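## Task

Lift the TV remote from the low bookcase's middle shelf and set it on the bookcase's top surface. It must rest there without the robot holding it in place at the end. The robot must not tip over or be left leaning, or the task fails.

## Robot and tools

ROBOT. A Hello Robot Stretch 4 with one arm. It has an omni-wheel base, a lift that rides a mast, an arm that telescopes forward, a three-joint wrist and a two-finger gripper. It stands about 1.6 m tall, and the base rim lies within 0.23 m of the base origin. Cameras: head_camera, head_left_camera, head_right_camera (fisheye) and wrist_camera.

FRAMES. Base frame: origin on the floor below the base centre, x forward, y left, z up. hand_pose is reported in this frame. It is a fixed point between the open fingertips, and its axes line up with the base frame when all wrist joints are 0. The printed value may be slightly wrong. The odometry frame is the base frame as it was when the scene began. Odometry heading is in radians, positive to the left, -3.142 to 3.142.

execute_actions. Arguments: "actions", a list holding exactly one action or none, and "cameras", a list of camera names or "all". Omitted, null or ["all"] gives every camera; [] gives none. An empty actions list just reports state and images. An action may contain:
- "base": exactly one key, a relative move from where the base last reported itself. translate_m drives straight, forward positive, -2 to 2 m. strafe_m slides sideways, left positive, -2 to 2 m. rotate_rad turns in place, counter-clockwise (left) positive, -3.2 to 3.2 rad.
- "joints": absolute targets by name. lift_m 0 to 1.2; arm_m 0 to 0.55 (extension forward); wrist_yaw_rad -1.134 to 4.276 (0 forward, positive left, 3.14 folded back, above 3.4 the arm may obstruct); wrist_pitch_rad -1.117 to 4.259 (0 level, 1.57 pointing down); wrist_roll_rad -1.117 to 4.259 (0 keeps fingers level, positive rolls clockwise seen from behind); gripper_m -0.038 to 0.141 (fingertip gap; negative presses the tips together). Targets past a range are clipped and the result notes it. Done tolerances: ±0.004 for lift, arm and gripper, ±0.02 for yaw and roll, ±0.05 for pitch.
- "pace": "slow", "default", "fast" or "max". Base speed is up to 0.1/0.3/0.4/0.6 m/s and turning up to 1/2/3/4 rad/s; a lift above 0.2 reduces both, down to 0.3 m/s and 1 rad/s at 1.2.
- "contact_limits": {"arm_m": value} from 0 (gentlest) to 0.75 (firmest), default 0.5, controlling how much push ends the arm motion.
- {"end_of_arm": "enable_torque"} on its own, to revive wrist or gripper motors that shut off.
All motions in one action begin together. One action runs at most 15 s. Unknown keys or bad values reject the whole call with no motion. A joint or base left out of an action may still be driving to an earlier target. To unfold at the start, send lift_m 0.4 with wrist_yaw_rad 0.

wait: "seconds" 0 to 10; commands nothing and returns the same report. zoom_image: "camera" and "region" [x0, y0, x1, y1] in pixels of that camera's latest full image, top-left origin, at most 504 by 504. finished_scene: "scene", the current scene number; it is final and reports whether the goal was met.

RESULTS. base_status and joint_status: "done"; "off_target" (stopped short, may still push); "contact_stop_at_<key>" (hit something; that part goes slack, a slack lift may sag and slack wheels may roll); "limit_stop_at_<name>", including own_body (self-collision; moving away is allowed) and tilt (lean over 6 degrees; lift, arm and wheels go slack until it rights); "time_out"; "torque_fault" (wrist or gripper motor gave up and goes limp until enable_torque). After such stops the old target is dropped. A stop also cancels later motion calls in that same reply. on_its_own lists unrequested events; "held at" is a held target, not the position. lidar_m: 12 distances in metres, 30-degree sectors, first straight ahead, then counter-clockwise (4th left, 7th behind, 10th right); "-" is nothing seen or closer than 0.25 m; it misses glass, thin legs and much behind. wrist_depth_mm: 7 by 7 grid of depths, 100 to 2000 mm, read from top left. turned_by_wheels vs turned_by_imu differing by over about 0.1 rad means a bump or slip. base_tilt is in degrees, forward and right positive, with a fixed offset up to about 1.5. motor_effort is percent of maximum, positive toward higher joint values, peak in brackets; readings are noisy. A load in a level gripper shifts wrist_pitch effort away from 0.

GRIPPING. Command gripper_m below the object's width; squeezing harder pulls it toward the wrist somewhat. Neither the reading nor "done" proves a grasp; a firm grip shows as a clear gripper effort change. Fingertips pressing on a surface can jam; raise the lift.

CAUTIONS. Avoid turning or driving with over 1 kg held and arm_m above 0.2, especially at fast paces. Avoid steady pushes or pulls, especially with the gripper high or a firm contact limit. Tilted-up pitch (below -0.2) combined with strong roll risks self-collision. Do not drop, slam or shove objects, and leave the item resting on its own before ending. The robot keeps its last command while you think, and a base move counts from the last reported position.

CALIBRATION. Each camera has intrinsics K, distortion and T_world_to_cam mapping base frame to camera; these are approximate, and the wrist camera's pose error grows with arm extension.

Each tool is called after ">>>" as a command line: name --argument value for each argument, lists and objects as JSON in quotes; but a table of rows of numbers goes row by row, as --pt "numbers of a row", without its own name.

## Session

>>> execute_actions --actions '[]'

Scene clock: 0.00 s.
base_odometry: x=+0.000 y=+0.000 heading=+0.000 (m, m, rad; odometry frame)
turned_by_wheels: +0.000 (rad since the last result)
turned_by_imu: +0.000 (rad since the last result)
base_tilt: forward=+0.7 right=+0.3 (deg)
lidar_m: 0.62 0.65 1.40 2.85 2.97 3.29 3.48 1.25 0.89 0.84 0.92 0.65
base_status: not commanded
joint_positions: lift_m=+0.128 arm_m=-0.002 wrist_yaw_rad=+3.040 wrist_pitch_rad=+0.013 wrist_roll_rad=+0.020 gripper_m=+0.057
joint_status: not commanded
motor_effort: lift_m=+19 arm_m=+0 wrist_yaw_rad=+1 wrist_pitch_rad=-8 wrist_roll_rad=+0 gripper_m=-3 wheel_0=+0 wheel_1=-1 wheel_2=+0 (%)
hand_pose: x=-0.1091 y=+0.1163 z=+0.3026 quat_wxyz=(+0.051, -0.006, +0.010, +0.999) (m; base frame)
wrist_depth_mm: - 139 - - - - - / - 138 - - - - - / 109 140 - - - - - / 137 179 - - - - - / 1397 1661 1808 1863 - - - / 931 960 214 1060 217 1118 1138 / 279 276 732 108 732 750 768
pictures: head_camera, head_left_camera, head_right_camera, wrist_camera
Images, in order (width x height): head_camera 420x560, head_left_camera 420x672, head_right_camera 420x672, wrist_camera 616x392.

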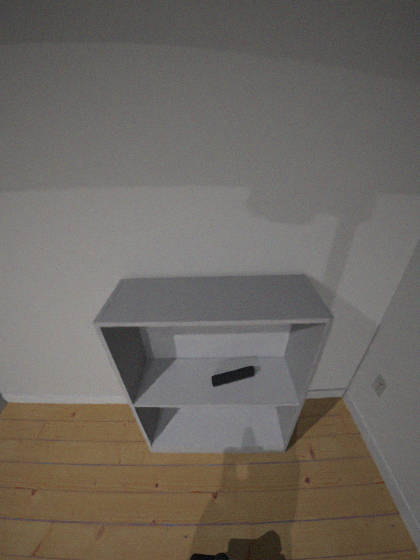

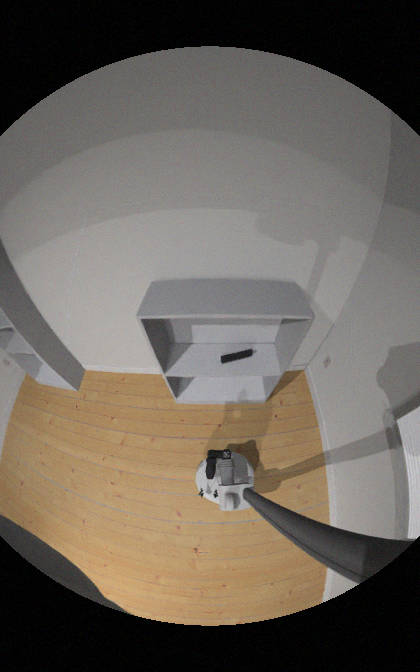

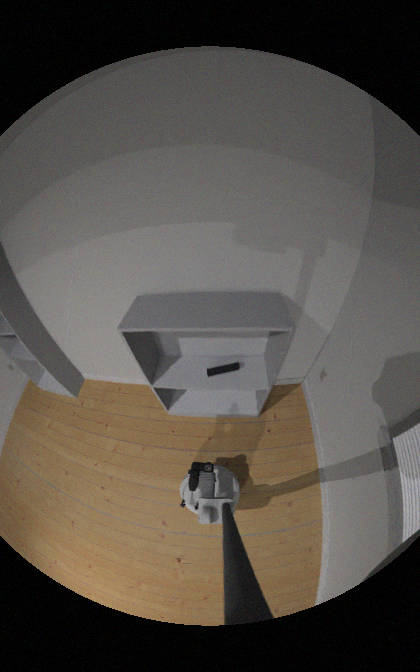

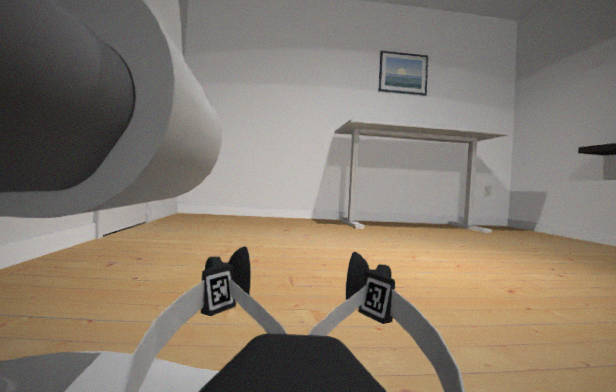

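>>> zoom_image --camera "head_camera" --region '[90, 260, 340, 460]'

Region (90, 260, 340, 460) of head_camera's 420x560 image, scaled by 2.016, with more detail than that image has; it fills the top 403 rows of this view, and the rest is white.

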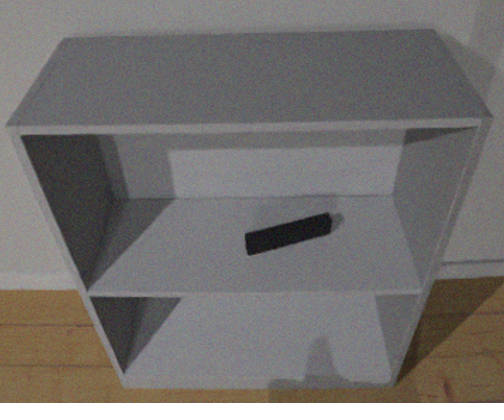

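>>> execute_actions --actions '[{"joints": {"lift_m": 0.65, "wrist_yaw_rad": 0, "gripper_m": 0.12}, "pace": "fast"}]' --cameras '["head_camera", "wrist_camera"]'

>>> execute_actions --actions '[{"joints": {"wrist_pitch_rad": 1.57, "wrist_roll_rad": 1.57}, "pace": "fast"}]' --cameras '["head_camera", "wrist_camera", "head_left_camera"]'

Scene clock: 28.40 s.
base_odometry: x=+0.000 y=+0.000 heading=+0.000 (m, m, rad; odometry frame)
turned_by_wheels: +0.000 (rad since the last result)
turned_by_imu: +0.000 (rad since the last result)
base_tilt: forward=+0.6 right=+0.3 (deg)
lidar_m: 0.63 0.67 1.40 2.84 2.98 3.30 3.45 1.24 0.89 0.85 0.94 0.66
base_status: not commanded
joint_positions: lift_m=+0.650 arm_m=-0.002 wrist_yaw_rad=+0.001 wrist_pitch_rad=+0.013 wrist_roll_rad=+0.020 gripper_m=+0.120
joint_status: all done
motor_effort: lift_m=+22(25) arm_m=-1(0) wrist_yaw_rad=-2(8) wrist_pitch_rad=-7(8) wrist_roll_rad=+2(1) gripper_m=-1(4) wheel_0=+0(0) wheel_1=-1(1) wheel_2=+0(0) (%)
hand_pose: x=+0.4575 y=-0.0872 z=+0.8243 quat_wxyz=(+1.000, +0.010, +0.006, +0.000) (m; base frame)
wrist_depth_mm: 424 421 433 421 715 559 715 / 564 615 591 569 539 500 410 / 615 676 661 661 668 609 433 / 621 676 668 668 661 597 427 / 627 683 668 668 661 585 421 / 647 683 676 676 217 535 439 / 591 621 676 108 676 517 430
pictures: head_camera, wrist_camera
camera_calibration (this result's frames):
wrist_camera: T_world_to_cam=[[-0.0141673, -0.998539, 0.0521474, -0.131949], [-0.0431215, -0.051494, -0.997742, 0.894567], [0.998969, -0.016384, -0.0423289, -0.193172], [0, 0, 0, 1]] pos_world=[0.229678, -0.0888559, 0.891251]
Images, in order (width x height): head_camera 420x560, wrist_camera 616x392.

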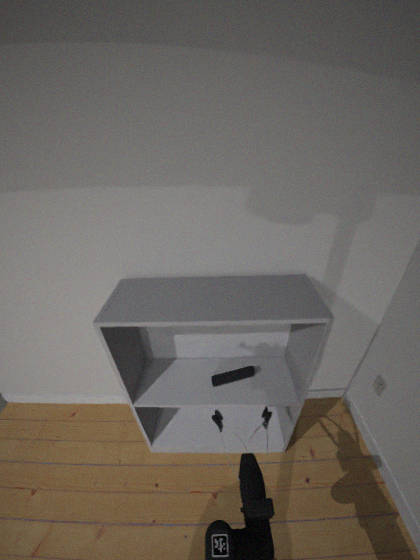

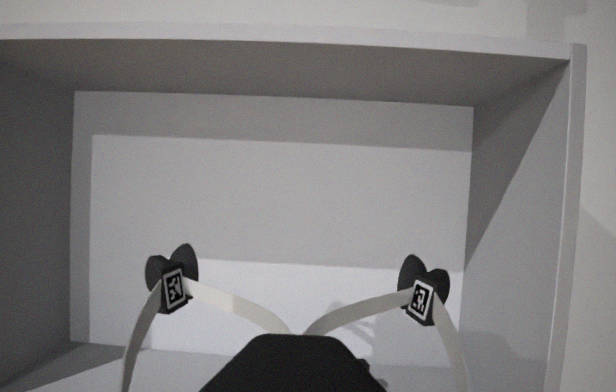

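Scene clock: 29.83 s.
base_odometry: x=+0.000 y=+0.000 heading=+0.000 (m, m, rad; odometry frame)
turned_by_wheels: +0.000 (rad since the last result)
turned_by_imu: +0.000 (rad since the last result)
base_tilt: forward=+0.6 right=+0.3 (deg)
lidar_m: 0.62 0.67 1.38 2.85 2.98 3.28 3.45 1.24 0.88 0.85 0.93 0.65
base_status: not commanded
joint_positions: lift_m=+0.650 arm_m=-0.002 wrist_yaw_rad=+0.000 wrist_pitch_rad=+1.570 wrist_roll_rad=+1.570 gripper_m=+0.120
joint_status: all done
motor_effort: lift_m=+22(22) arm_m=-1(1) wrist_yaw_rad=+0(1) wrist_pitch_rad=-1(7) wrist_roll_rad=+2(8) gripper_m=-2(0) wheel_0=+0(0) wheel_1=-1(1) wheel_2=+0(0) (%)
hand_pose: x=+0.1693 y=-0.0874 z=+0.5395 quat_wxyz=(+0.501, +0.500, +0.500, -0.499) (m; base frame)
wrist_depth_mm: 647 741 750 741 750 750 759 / 647 759 750 750 750 750 750 / 654 750 759 759 759 759 759 / 661 750 759 732 554 554 768 / 661 759 759 549 554 554 330 / 683 759 759 554 554 554 778 / 691 768 768 108 559 569 778
pictures: head_camera, head_left_camera, wrist_camera
camera_calibration (this result's frames):
wrist_camera: T_world_to_cam=[[-0.99722, -0.0731263, 0.0143061, 0.146436], [-0.0726677, 0.996896, 0.0303087, 0.139989], [-0.0164781, 0.0291848, -0.999438, 0.774964], [0, 0, 0, 1]] pos_world=[0.168972, -0.151463, 0.76819]
Images, in order (width x height): head_camera 420x560, head_left_camera 420x672, wrist_camera 616x392.

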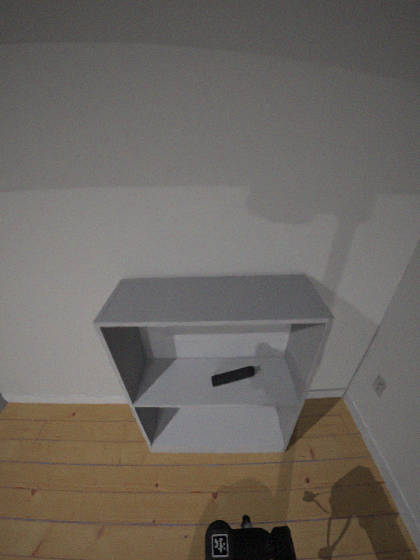

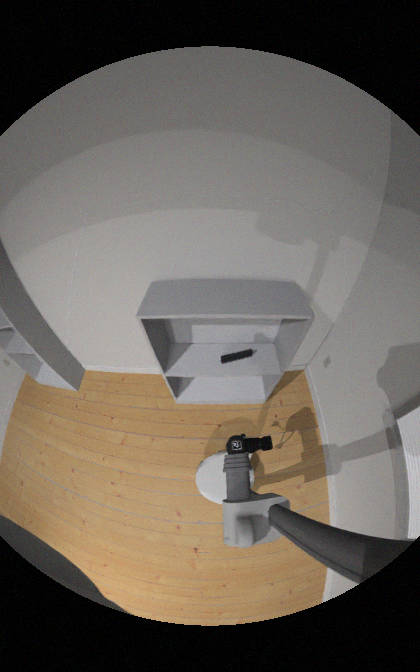

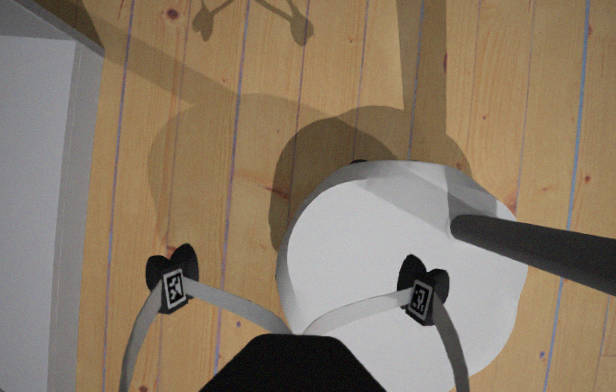

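>>> execute_actions --actions '[{"base": {"strafe_m": -0.26}, "joints": {"lift_m": 0.73, "wrist_yaw_rad": 1.77, "wrist_pitch_rad": 1.0, "wrist_roll_rad": 0.0, "arm_m": 0.2}, "pace": "fast"}]' --cameras '["head_camera"]'

>>> execute_actions --actions '[{"base": {"translate_m": 0.15}, "joints": {"arm_m": 0.357}}]' --cameras '["head_camera", "wrist_camera"]'

Scene clock: 59.17 s.
base_odometry: x=+0.000 y=-0.260 heading=+0.000 (m, m, rad; odometry frame)
turned_by_wheels: +0.000 (rad since the last result)
turned_by_imu: +0.000 (rad since the last result)
base_tilt: forward=+0.6 right=+0.3 (deg)
lidar_m: 0.60 0.65 0.94 3.12 3.23 3.30 2.40 0.85 0.62 0.58 0.66 0.92
base_status: done
joint_positions: lift_m=+0.730 arm_m=+0.199 wrist_yaw_rad=+1.770 wrist_pitch_rad=+1.001 wrist_roll_rad=+0.000 gripper_m=+0.120
joint_status: all done
motor_effort: lift_m=+21(26) arm_m=+4(1) wrist_yaw_rad=+2(9) wrist_pitch_rad=-5(10) wrist_roll_rad=+0(7) gripper_m=-2(3) wheel_0=+0(11) wheel_1=+0(12) wheel_2=+0(2) (%)
hand_pose: x=+0.4251 y=+0.1698 z=+0.6651 quat_wxyz=(+0.556, -0.371, +0.304, +0.679) (m; base frame)
wrist_depth_mm: 1366 1366 1397 1430 1464 1464 504 / 1205 1255 1255 1281 1281 1281 517 / 1078 1098 1118 1138 1138 715 459 / 991 1008 1008 1025 1042 831 413 / 904 917 931 946 931 854 375 / 634 640 842 866 759 768 343 / 585 609 798 108 750 715 319
pictures: head_camera
Images, in order (width x height): head_camera 420x560.

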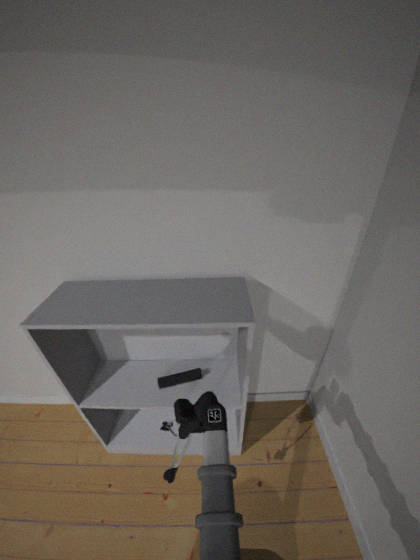

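Scene clock: 61.00 s.
base_odometry: x=+0.150 y=-0.260 heading=+0.000 (m, m, rad; odometry frame)
turned_by_wheels: +0.000 (rad since the last result)
turned_by_imu: +0.000 (rad since the last result)
base_tilt: forward=+0.6 right=+0.3 (deg)
lidar_m: 0.47 0.50 0.70 2.15 3.24 3.69 2.41 0.84 0.61 0.58 0.67 0.48
base_status: done
joint_positions: lift_m=+0.730 arm_m=+0.356 wrist_yaw_rad=+1.770 wrist_pitch_rad=+1.001 wrist_roll_rad=+0.000 gripper_m=+0.120
joint_status: all done
motor_effort: lift_m=+21(21) arm_m=+5(5) wrist_yaw_rad=+1(1) wrist_pitch_rad=-5(3) wrist_roll_rad=-2(1) gripper_m=-1(2) wheel_0=+3(6) wheel_1=+2(6) wheel_2=+0(11) (%)
hand_pose: x=+0.5820 y=+0.1698 z=+0.6651 quat_wxyz=(+0.556, -0.371, +0.304, +0.679) (m; base frame)
wrist_depth_mm: 1336 1397 1397 1397 544 512 342 / 1205 1229 1229 500 496 492 319 / 1098 1118 1118 436 442 439 294 / 991 991 1008 394 402 397 272 / 891 917 357 349 366 362 258 / 647 831 320 297 324 319 241 / 603 768 307 108 314 279 224
pictures: head_camera, wrist_camera
camera_calibration (this result's frames):
wrist_camera: T_world_to_cam=[[0.967401, 0.247948, 0.0515496, -0.647771], [0.238761, -0.825101, -0.512056, 0.398581], [-0.0844295, 0.507672, -0.857404, 0.763642], [0, 0, 0, 1]] pos_world=[0.595963, 0.101803, 0.892238]
Images, in order (width x height): head_camera 420x560, wrist_camera 616x392.

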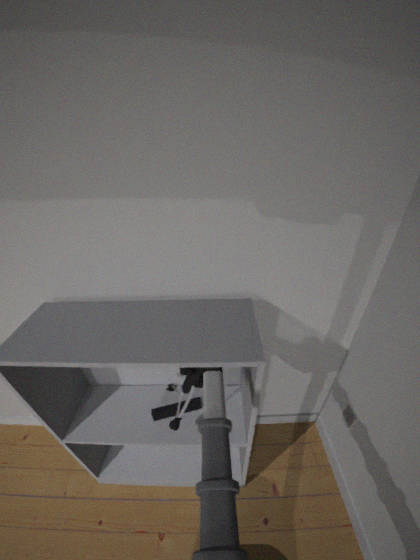

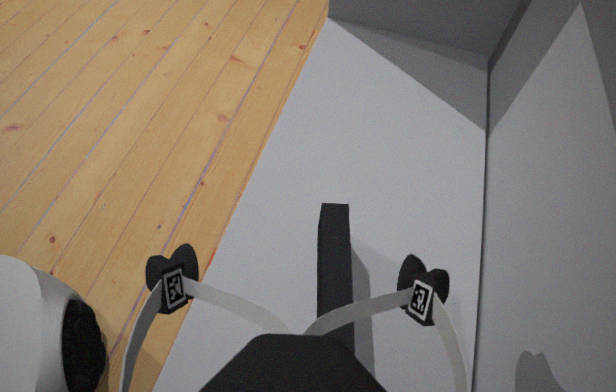

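>>> execute_actions --actions '[{"joints": {"arm_m": 0.39, "lift_m": 0.66, "gripper_m": 0.09}}]' --cameras '["head_camera", "wrist_camera"]'

Scene clock: 77.47 s.
base_odometry: x=+0.150 y=-0.260 heading=+0.000 (m, m, rad; odometry frame)
turned_by_wheels: +0.000 (rad since the last result)
turned_by_imu: +0.000 (rad since the last result)
base_tilt: forward=+0.7 right=+0.4 (deg)
lidar_m: 0.46 0.50 0.71 2.16 3.26 3.70 2.39 0.86 0.62 0.59 0.66 0.48
base_status: not commanded
joint_positions: lift_m=+0.660 arm_m=+0.389 wrist_yaw_rad=+1.770 wrist_pitch_rad=+1.001 wrist_roll_rad=+0.000 gripper_m=+0.090
joint_status: all done
motor_effort: lift_m=+17(24) arm_m=+5(4) wrist_yaw_rad=+0(0) wrist_pitch_rad=-5(5) wrist_roll_rad=+0(2) gripper_m=-3(1) wheel_0=+3(3) wheel_1=+2(2) wheel_2=+0(0) (%)
hand_pose: x=+0.6150 y=+0.1698 z=+0.5955 quat_wxyz=(+0.556, -0.371, +0.304, +0.679) (m; base frame)
wrist_depth_mm: 1255 1281 1281 442 445 436 281 / 1118 1118 1138 387 394 387 259 / 991 1025 349 347 353 347 240 / 904 917 309 309 320 315 221 / 831 820 282 278 291 283 205 / 676 258 252 213 206 259 191 / 609 238 244 108 249 217 -
pictures: head_camera, wrist_camera
camera_calibration (this result's frames):
wrist_camera: T_world_to_cam=[[0.967401, 0.247947, 0.0515495, -0.676086], [0.238761, -0.825101, -0.512056, 0.355057], [-0.0844294, 0.507672, -0.857404, 0.706732], [0, 0, 0, 1]] pos_world=[0.628941, 0.101803, 0.822616]
Images, in order (width x height): head_camera 420x560, wrist_camera 616x392.

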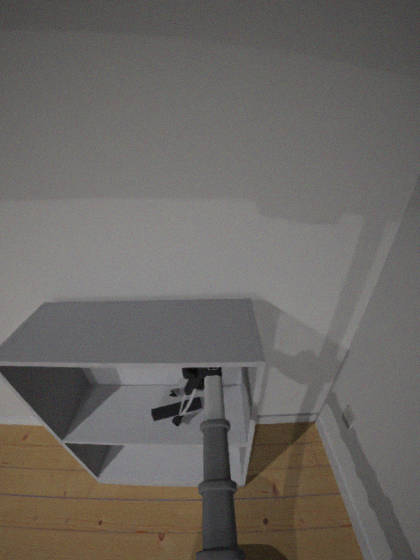

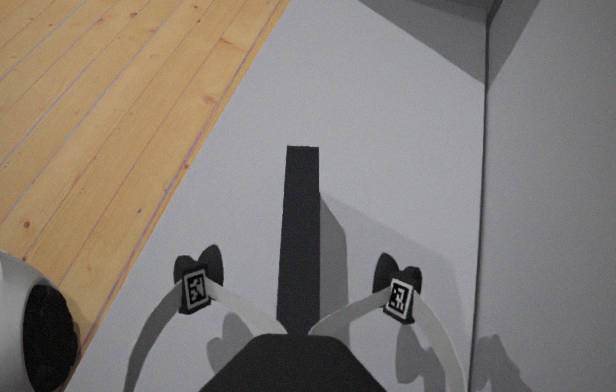

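>>> execute_actions --actions '[{"joints": {"lift_m": 0.645, "gripper_m": 0.05}, "pace": "slow"}]' --cameras '["wrist_camera"]'

>>> execute_actions --actions '[{"joints": {"gripper_m": -0.005}}]' --cameras '["wrist_camera"]'

Scene clock: 84.50 s.
base_odometry: x=+0.150 y=-0.260 heading=+0.000 (m, m, rad; odometry frame)
turned_by_wheels: +0.000 (rad since the last result)
turned_by_imu: +0.000 (rad since the last result)
base_tilt: forward=+0.7 right=+0.4 (deg)
lidar_m: 0.46 0.51 0.70 2.17 3.25 3.71 2.40 0.87 0.61 0.58 0.64 0.49
base_status: not commanded
joint_positions: lift_m=+0.645 arm_m=+0.389 wrist_yaw_rad=+1.770 wrist_pitch_rad=+1.001 wrist_roll_rad=+0.000 gripper_m=+0.050
joint_status: all done
motor_effort: lift_m=+16(13) arm_m=+5(5) wrist_yaw_rad=+0(0) wrist_pitch_rad=-5(4) wrist_roll_rad=-1(1) gripper_m=-3(1) wheel_0=+3(3) wheel_1=+2(2) wheel_2=+0(0) (%)
hand_pose: x=+0.6150 y=+0.1698 z=+0.5805 quat_wxyz=(+0.556, -0.371, +0.304, +0.679) (m; base frame)
wrist_depth_mm: 1229 1255 1255 418 424 418 281 / 1098 1138 1098 366 375 368 260 / 976 991 329 327 332 330 240 / 891 904 293 242 301 298 221 / 820 274 267 220 276 272 204 / 661 243 236 198 197 250 191 / 580 224 230 108 233 225 -
pictures: wrist_camera
camera_calibration (this result's frames):
wrist_camera: T_world_to_cam=[[0.967401, 0.247948, 0.0515496, -0.675315], [0.238761, -0.825101, -0.512056, 0.347392], [-0.0844295, 0.507672, -0.857404, 0.693898], [0, 0, 0, 1]] pos_world=[0.628942, 0.101803, 0.807647]
Images, in order (width x height): wrist_camera 616x392.

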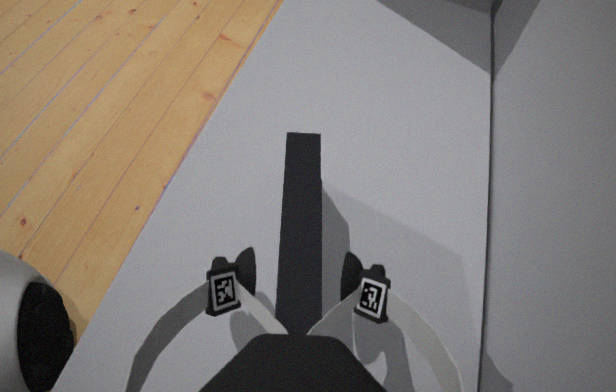

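Scene clock: 85.83 s.
base_odometry: x=+0.150 y=-0.260 heading=+0.000 (m, m, rad; odometry frame)
turned_by_wheels: +0.000 (rad since the last result)
turned_by_imu: +0.000 (rad since the last result)
base_tilt: forward=+0.7 right=+0.3 (deg)
lidar_m: 0.46 0.50 0.70 2.16 3.24 3.67 2.41 0.86 0.62 0.57 0.66 0.48
base_status: not commanded
joint_positions: lift_m=+0.645 arm_m=+0.389 wrist_yaw_rad=+1.770 wrist_pitch_rad=+1.001 wrist_roll_rad=+0.000 gripper_m=-0.005
joint_status: all done
motor_effort: lift_m=+16(16) arm_m=+5(5) wrist_yaw_rad=+1(1) wrist_pitch_rad=-7(6) wrist_roll_rad=-1(0) gripper_m=-15(16) wheel_0=+3(3) wheel_1=+2(2) wheel_2=+0(0) (%)
hand_pose: x=+0.6150 y=+0.1697 z=+0.5805 quat_wxyz=(+0.556, -0.371, +0.304, +0.679) (m; base frame)
wrist_depth_mm: 1229 1229 1255 415 421 418 282 / 1098 1118 1098 364 373 370 260 / 991 991 329 325 332 330 240 / 891 904 293 233 300 297 221 / 820 273 267 211 274 271 205 / 661 242 187 191 188 250 190 / 580 222 230 108 233 211 -
pictures: wrist_camera
camera_calibration (this result's frames):
wrist_camera: T_world_to_cam=[[0.967399, 0.247956, 0.0515404, -0.675306], [0.238779, -0.825189, -0.511907, 0.347251], [-0.0843999, 0.507525, -0.857493, 0.693943], [0, 0, 0, 1]] pos_world=[0.628943, 0.101801, 0.807618]
Images, in order (width x height): wrist_camera 616x392.

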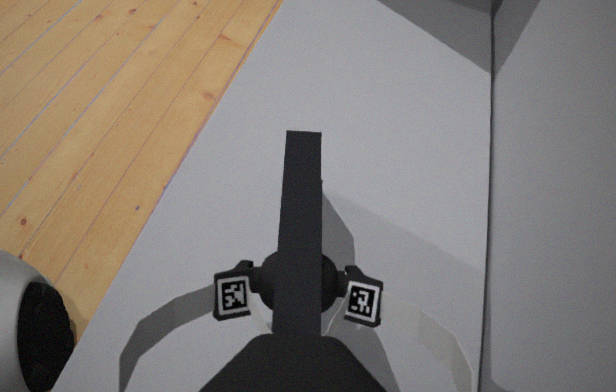

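>>> execute_actions --actions '[{"joints": {"lift_m": 0.70, "arm_m": 0.1}}]' --cameras '["wrist_camera"]'

>>> execute_actions --actions '[{"joints": {"lift_m": 1.2}, "pace": "fast"}]' --cameras '["wrist_camera", "head_camera"]'

Scene clock: 92.83 s.
base_odometry: x=+0.150 y=-0.260 heading=+0.000 (m, m, rad; odometry frame)
turned_by_wheels: +0.000 (rad since the last result)
turned_by_imu: +0.000 (rad since the last result)
base_tilt: forward=+0.7 right=+0.3 (deg)
lidar_m: 0.46 0.37 0.71 2.14 3.26 3.70 2.41 0.86 0.62 0.59 0.67 0.48
base_status: not commanded
joint_positions: lift_m=+0.700 arm_m=+0.101 wrist_yaw_rad=+1.770 wrist_pitch_rad=+1.002 wrist_roll_rad=+0.000 gripper_m=-0.005
joint_status: all done
motor_effort: lift_m=+22(23) arm_m=-5(8) wrist_yaw_rad=+1(0) wrist_pitch_rad=-5(6) wrist_roll_rad=-1(1) gripper_m=-14(14) wheel_0=+3(3) wheel_1=+2(2) wheel_2=+0(0) (%)
hand_pose: x=+0.3267 y=+0.1697 z=+0.6350 quat_wxyz=(+0.556, -0.371, +0.304, +0.679) (m; base frame)
wrist_depth_mm: 1308 1336 1336 1397 1397 1336 496 / 1160 1182 1205 1229 1255 597 473 / 1060 1078 1078 1098 1098 676 418 / 946 960 976 232 976 394 377 / 866 878 904 211 842 351 343 / 609 609 187 191 189 322 314 / 559 564 723 108 691 286 291
pictures: wrist_camera
camera_calibration (this result's frames):
wrist_camera: T_world_to_cam=[[0.967389, 0.247997, 0.0515347, -0.399189], [0.23882, -0.825237, -0.511809, 0.443898], [-0.0843989, 0.507426, -0.857552, 0.716395], [0, 0, 0, 1]] pos_world=[0.340622, 0.101801, 0.862109]
Images, in order (width x height): wrist_camera 616x392.

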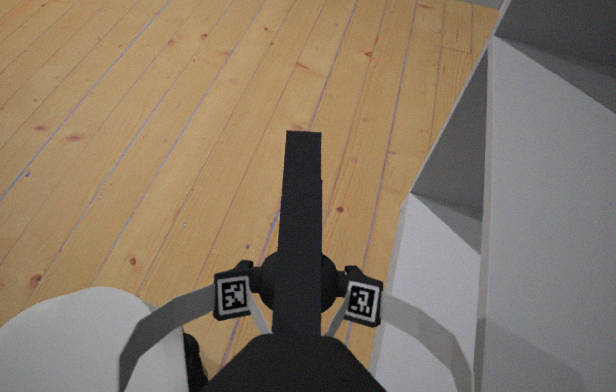

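Scene clock: 95.17 s.
base_odometry: x=+0.150 y=-0.260 heading=+0.000 (m, m, rad; odometry frame)
turned_by_wheels: +0.000 (rad since the last result)
turned_by_imu: +0.000 (rad since the last result)
base_tilt: forward=+0.6 right=+0.4 (deg)
lidar_m: 0.33 0.36 0.69 2.16 3.24 3.74 4.08 0.86 0.61 0.59 0.66 0.49
base_status: not commanded
joint_positions: lift_m=+1.200 arm_m=+0.101 wrist_yaw_rad=+1.770 wrist_pitch_rad=+1.002 wrist_roll_rad=+0.000 gripper_m=-0.005
joint_status: all done
motor_effort: lift_m=+22(27) arm_m=-5(5) wrist_yaw_rad=+1(0) wrist_pitch_rad=-5(5) wrist_roll_rad=-1(1) gripper_m=-15(15) wheel_0=+3(3) wheel_1=+3(2) wheel_2=+0(0) (%)
hand_pose: x=+0.3267 y=+0.1697 z=+1.1350 quat_wxyz=(+0.556, -0.371, +0.304, +0.679) (m; base frame)
wrist_depth_mm: - - - - - 1576 854 / 1808 1863 1921 1921 1983 597 455 / 1661 1661 1708 1661 1756 668 404 / 1499 1576 1537 232 1576 798 359 / 1366 1397 1397 211 904 854 329 / 1281 1281 187 191 189 310 301 / 1182 1008 1042 108 741 278 281
pictures: head_camera, wrist_camera
camera_calibration (this result's frames):
wrist_camera: T_world_to_cam=[[0.967389, 0.247997, 0.0515345, -0.424948], [0.238821, -0.825238, -0.511807, 0.699813], [-0.0843984, 0.507424, -0.857553, 1.14519], [0, 0, 0, 1]] pos_world=[0.340612, 0.101801, 1.36213]
Images, in order (width x height): head_camera 420x560, wrist_camera 616x392.

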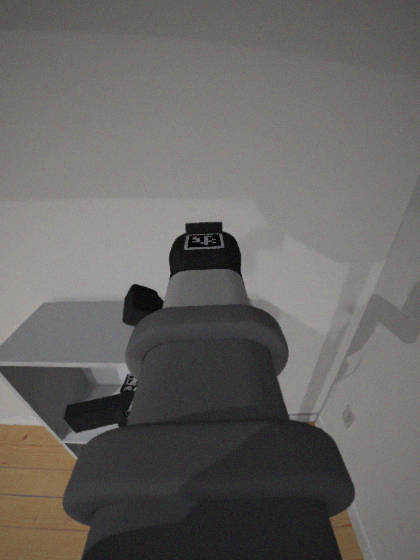

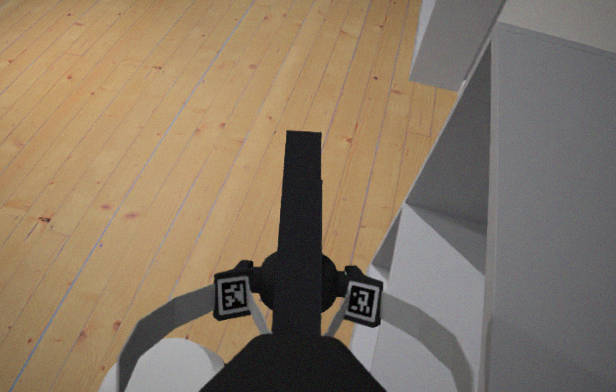

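>>> execute_actions --actions '[{"joints": {"arm_m": 0.385}}]' --cameras '["wrist_camera"]'

>>> execute_actions --actions '[{"joints": {"lift_m": 1.165}, "pace": "slow"}]' --cameras '["wrist_camera"]'

Scene clock: 101.63 s.
base_odometry: x=+0.150 y=-0.260 heading=+0.000 (m, m, rad; odometry frame)
turned_by_wheels: +0.000 (rad since the last result)
turned_by_imu: +0.000 (rad since the last result)
base_tilt: forward=+0.7 right=+0.3 (deg)
lidar_m: 0.47 0.50 0.72 2.16 3.26 3.70 4.06 0.85 0.62 0.59 0.67 0.49
base_status: not commanded
joint_positions: lift_m=+1.200 arm_m=+0.384 wrist_yaw_rad=+1.770 wrist_pitch_rad=+1.002 wrist_roll_rad=+0.000 gripper_m=-0.005
joint_status: all done
motor_effort: lift_m=+22(22) arm_m=+5(6) wrist_yaw_rad=+0(0) wrist_pitch_rad=-4(5) wrist_roll_rad=-2(0) gripper_m=-14(13) wheel_0=+3(3) wheel_1=+2(2) wheel_2=+0(0) (%)
hand_pose: x=+0.6100 y=+0.1697 z=+1.1350 quat_wxyz=(+0.556, -0.371, +0.304, +0.679) (m; base frame)
wrist_depth_mm: - - - 496 492 512 407 / 1863 1863 1863 427 430 459 382 / 1618 1708 1661 379 389 410 355 / 1499 1499 345 233 351 370 330 / 1397 1397 312 211 320 334 309 / 1255 1042 187 191 189 306 287 / 991 259 268 108 272 281 277
pictures: wrist_camera
camera_calibration (this result's frames):
wrist_camera: T_world_to_cam=[[0.96737, 0.248066, 0.0515595, -0.69907], [0.238893, -0.825227, -0.511791, 0.632079], [-0.0844094, 0.507408, -0.857561, 1.16912], [0, 0, 0, 1]] pos_world=[0.623945, 0.101802, 1.36213]
Images, in order (width x height): wrist_camera 616x392.

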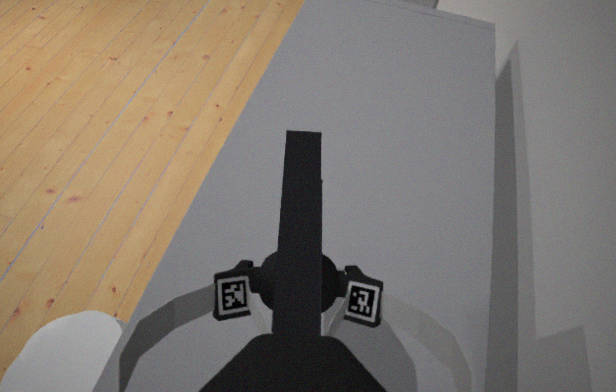

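Scene clock: 102.77 s.
base_odometry: x=+0.150 y=-0.260 heading=+0.000 (m, m, rad; odometry frame)
turned_by_wheels: +0.000 (rad since the last result)
turned_by_imu: +0.000 (rad since the last result)
base_tilt: forward=+0.6 right=+0.3 (deg)
lidar_m: 0.45 0.49 0.68 2.13 3.28 3.70 2.41 0.85 0.62 0.60 0.67 0.49
base_status: not commanded
joint_positions: lift_m=+1.165 arm_m=+0.384 wrist_yaw_rad=+1.770 wrist_pitch_rad=+1.002 wrist_roll_rad=+0.000 gripper_m=-0.005
joint_status: all done
motor_effort: lift_m=+17(22) arm_m=+5(5) wrist_yaw_rad=+0(0) wrist_pitch_rad=-6(7) wrist_roll_rad=+1(1) gripper_m=-16(14) wheel_0=+3(3) wheel_1=+2(2) wheel_2=+0(0) (%)
hand_pose: x=+0.6100 y=+0.1697 z=+1.1005 quat_wxyz=(+0.556, -0.371, +0.304, +0.679) (m; base frame)
wrist_depth_mm: - - - 427 433 452 407 / 1808 1808 1808 377 382 397 382 / 1618 1618 340 336 342 351 353 / 1464 1499 303 232 312 317 332 / 1336 1308 276 211 283 287 309 / 1255 254 187 191 189 264 287 / 960 229 237 108 241 242 278
pictures: wrist_camera
camera_calibration (this result's frames):
wrist_camera: T_world_to_cam=[[0.96737, 0.248065, 0.0515595, -0.697291], [0.238893, -0.825227, -0.511791, 0.614405], [-0.0844093, 0.507408, -0.857562, 1.13951], [0, 0, 0, 1]] pos_world=[0.623947, 0.101802, 1.3276]
Images, in order (width x height): wrist_camera 616x392.

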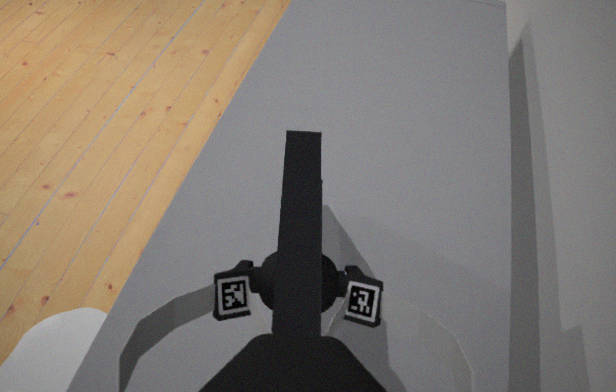

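>>> execute_actions --actions '[{"joints": {"lift_m": 1.156}, "pace": "slow"}]' --cameras '[]'

>>> execute_actions --actions '[{"joints": {"gripper_m": 0.07}, "pace": "slow"}]' --cameras '["wrist_camera"]'

>>> execute_actions --actions '[{"joints": {"lift_m": 1.2, "wrist_pitch_rad": 0.6}}]' --cameras '["wrist_camera", "head_left_camera"]'

Scene clock: 107.63 s.
base_odometry: x=+0.150 y=-0.260 heading=+0.000 (m, m, rad; odometry frame)
turned_by_wheels: +0.000 (rad since the last result)
turned_by_imu: +0.000 (rad since the last result)
base_tilt: forward=+0.7 right=+0.3 (deg)
lidar_m: 0.46 0.48 0.71 2.16 3.26 3.70 2.39 0.85 0.61 0.59 0.67 0.49
base_status: not commanded
joint_positions: lift_m=+1.156 arm_m=+0.384 wrist_yaw_rad=+1.770 wrist_pitch_rad=+1.002 wrist_roll_rad=+0.000 gripper_m=-0.005
joint_status: all done
motor_effort: lift_m=+17(14) arm_m=+5(5) wrist_yaw_rad=+1(0) wrist_pitch_rad=-6(5) wrist_roll_rad=+0(0) gripper_m=-17(14) wheel_0=+3(3) wheel_1=+2(2) wheel_2=+0(0) (%)
hand_pose: x=+0.6100 y=+0.1697 z=+1.0914 quat_wxyz=(+0.556, -0.371, +0.304, +0.679) (m; base frame)
wrist_depth_mm: - - - 413 421 430 407 / 1756 1808 1808 364 370 382 382 / 1618 1661 327 324 330 340 355 / 1430 1464 293 232 298 306 330 / 1336 1308 265 211 273 278 309 / 1229 241 187 191 188 255 287 / 960 221 229 108 232 234 277
pictures: none
No camera images: the call's "cameras" was empty. Leave "cameras" out to get every camera's image.

Scene clock: 110.47 s.
base_odometry: x=+0.150 y=-0.260 heading=+0.000 (m, m, rad; odometry frame)
turned_by_wheels: +0.000 (rad since the last result)
turned_by_imu: +0.000 (rad since the last result)
base_tilt: forward=+0.6 right=+0.3 (deg)
lidar_m: 0.46 0.50 0.71 2.15 3.26 3.69 2.41 0.86 0.62 0.58 0.66 0.48
base_status: not commanded
joint_positions: lift_m=+1.156 arm_m=+0.384 wrist_yaw_rad=+1.770 wrist_pitch_rad=+1.002 wrist_roll_rad=+0.000 gripper_m=+0.070
joint_status: all done
motor_effort: lift_m=+17(17) arm_m=+5(5) wrist_yaw_rad=-1(0) wrist_pitch_rad=-6(5) wrist_roll_rad=-1(0) gripper_m=-3(13) wheel_0=+3(3) wheel_1=+2(2) wheel_2=+0(0) (%)
hand_pose: x=+0.6100 y=+0.1697 z=+1.0914 quat_wxyz=(+0.556, -0.371, +0.304, +0.679) (m; base frame)
wrist_depth_mm: - - - 415 421 433 410 / 1808 1808 1756 364 373 382 382 / 1576 1618 327 325 332 340 355 / 1464 1499 291 242 300 306 330 / 1336 1308 266 219 273 278 307 / 1229 242 236 197 200 254 287 / 946 222 229 108 232 236 277
pictures: wrist_camera
camera_calibration (this result's frames):
wrist_camera: T_world_to_cam=[[0.96737, 0.248064, 0.0515602, -0.696829], [0.238891, -0.82522, -0.511804, 0.609811], [-0.0844118, 0.507421, -0.857554, 1.13177], [0, 0, 0, 1]] pos_world=[0.623948, 0.101803, 1.31859]
Images, in order (width x height): wrist_camera 616x392.

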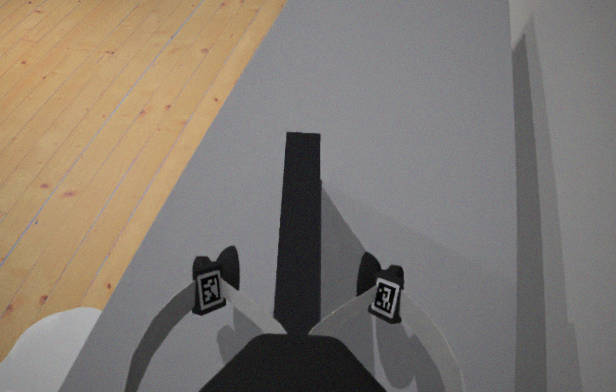

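Scene clock: 111.53 s.
base_odometry: x=+0.150 y=-0.260 heading=+0.000 (m, m, rad; odometry frame)
turned_by_wheels: +0.000 (rad since the last result)
turned_by_imu: +0.000 (rad since the last result)
base_tilt: forward=+0.7 right=+0.3 (deg)
lidar_m: 0.45 0.49 0.71 2.14 3.24 3.71 4.09 0.86 0.62 0.57 0.66 0.48
base_status: not commanded
joint_positions: lift_m=+1.200 arm_m=+0.384 wrist_yaw_rad=+1.770 wrist_pitch_rad=+0.602 wrist_roll_rad=+0.000 gripper_m=+0.070
joint_status: all done
motor_effort: lift_m=+22(24) arm_m=+5(5) wrist_yaw_rad=+0(1) wrist_pitch_rad=-7(11) wrist_roll_rad=+1(0) gripper_m=-3(3) wheel_0=+3(3) wheel_1=+2(2) wheel_2=+0(0) (%)
hand_pose: x=+0.5938 y=+0.2503 z=+1.2146 quat_wxyz=(+0.605, -0.229, +0.188, +0.739) (m; base frame)
wrist_depth_mm: - - - - 1537 798 433 / - - - - 1661 732 413 / - - - - 1808 668 389 / - - - 569 580 564 368 / 1808 1808 1863 462 473 484 347 / 1537 1576 362 392 199 418 325 / 1366 1336 342 108 345 370 312
pictures: head_left_camera, wrist_camera
camera_calibration (this result's frames):
wrist_camera: T_world_to_cam=[[0.972142, 0.224404, 0.0676957, -0.723961], [0.186227, -0.564076, -0.804449, 1.0646], [-0.142336, 0.794645, -0.590152, 0.832797], [0, 0, 0, 1]] pos_world=[0.624073, 0.101197, 1.3969]
Images, in order (width x height): head_left_camera 420x672, wrist_camera 616x392.

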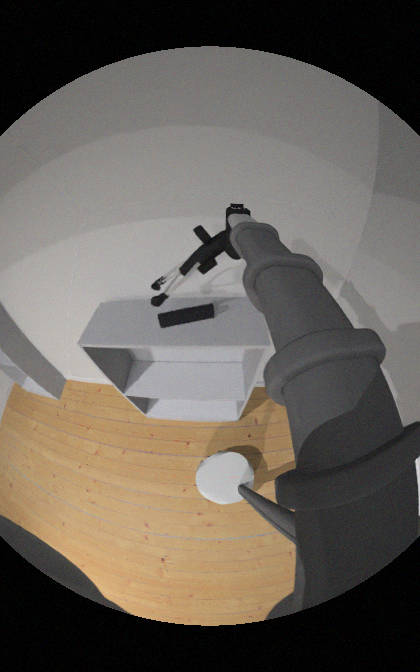

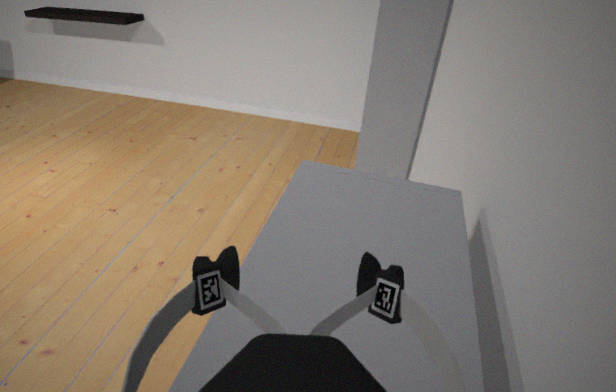

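The remote is resting on top of the bookcase and the gripper is clear of it.

>>> finished_scene --scene 1

The scene is finished: the task was done.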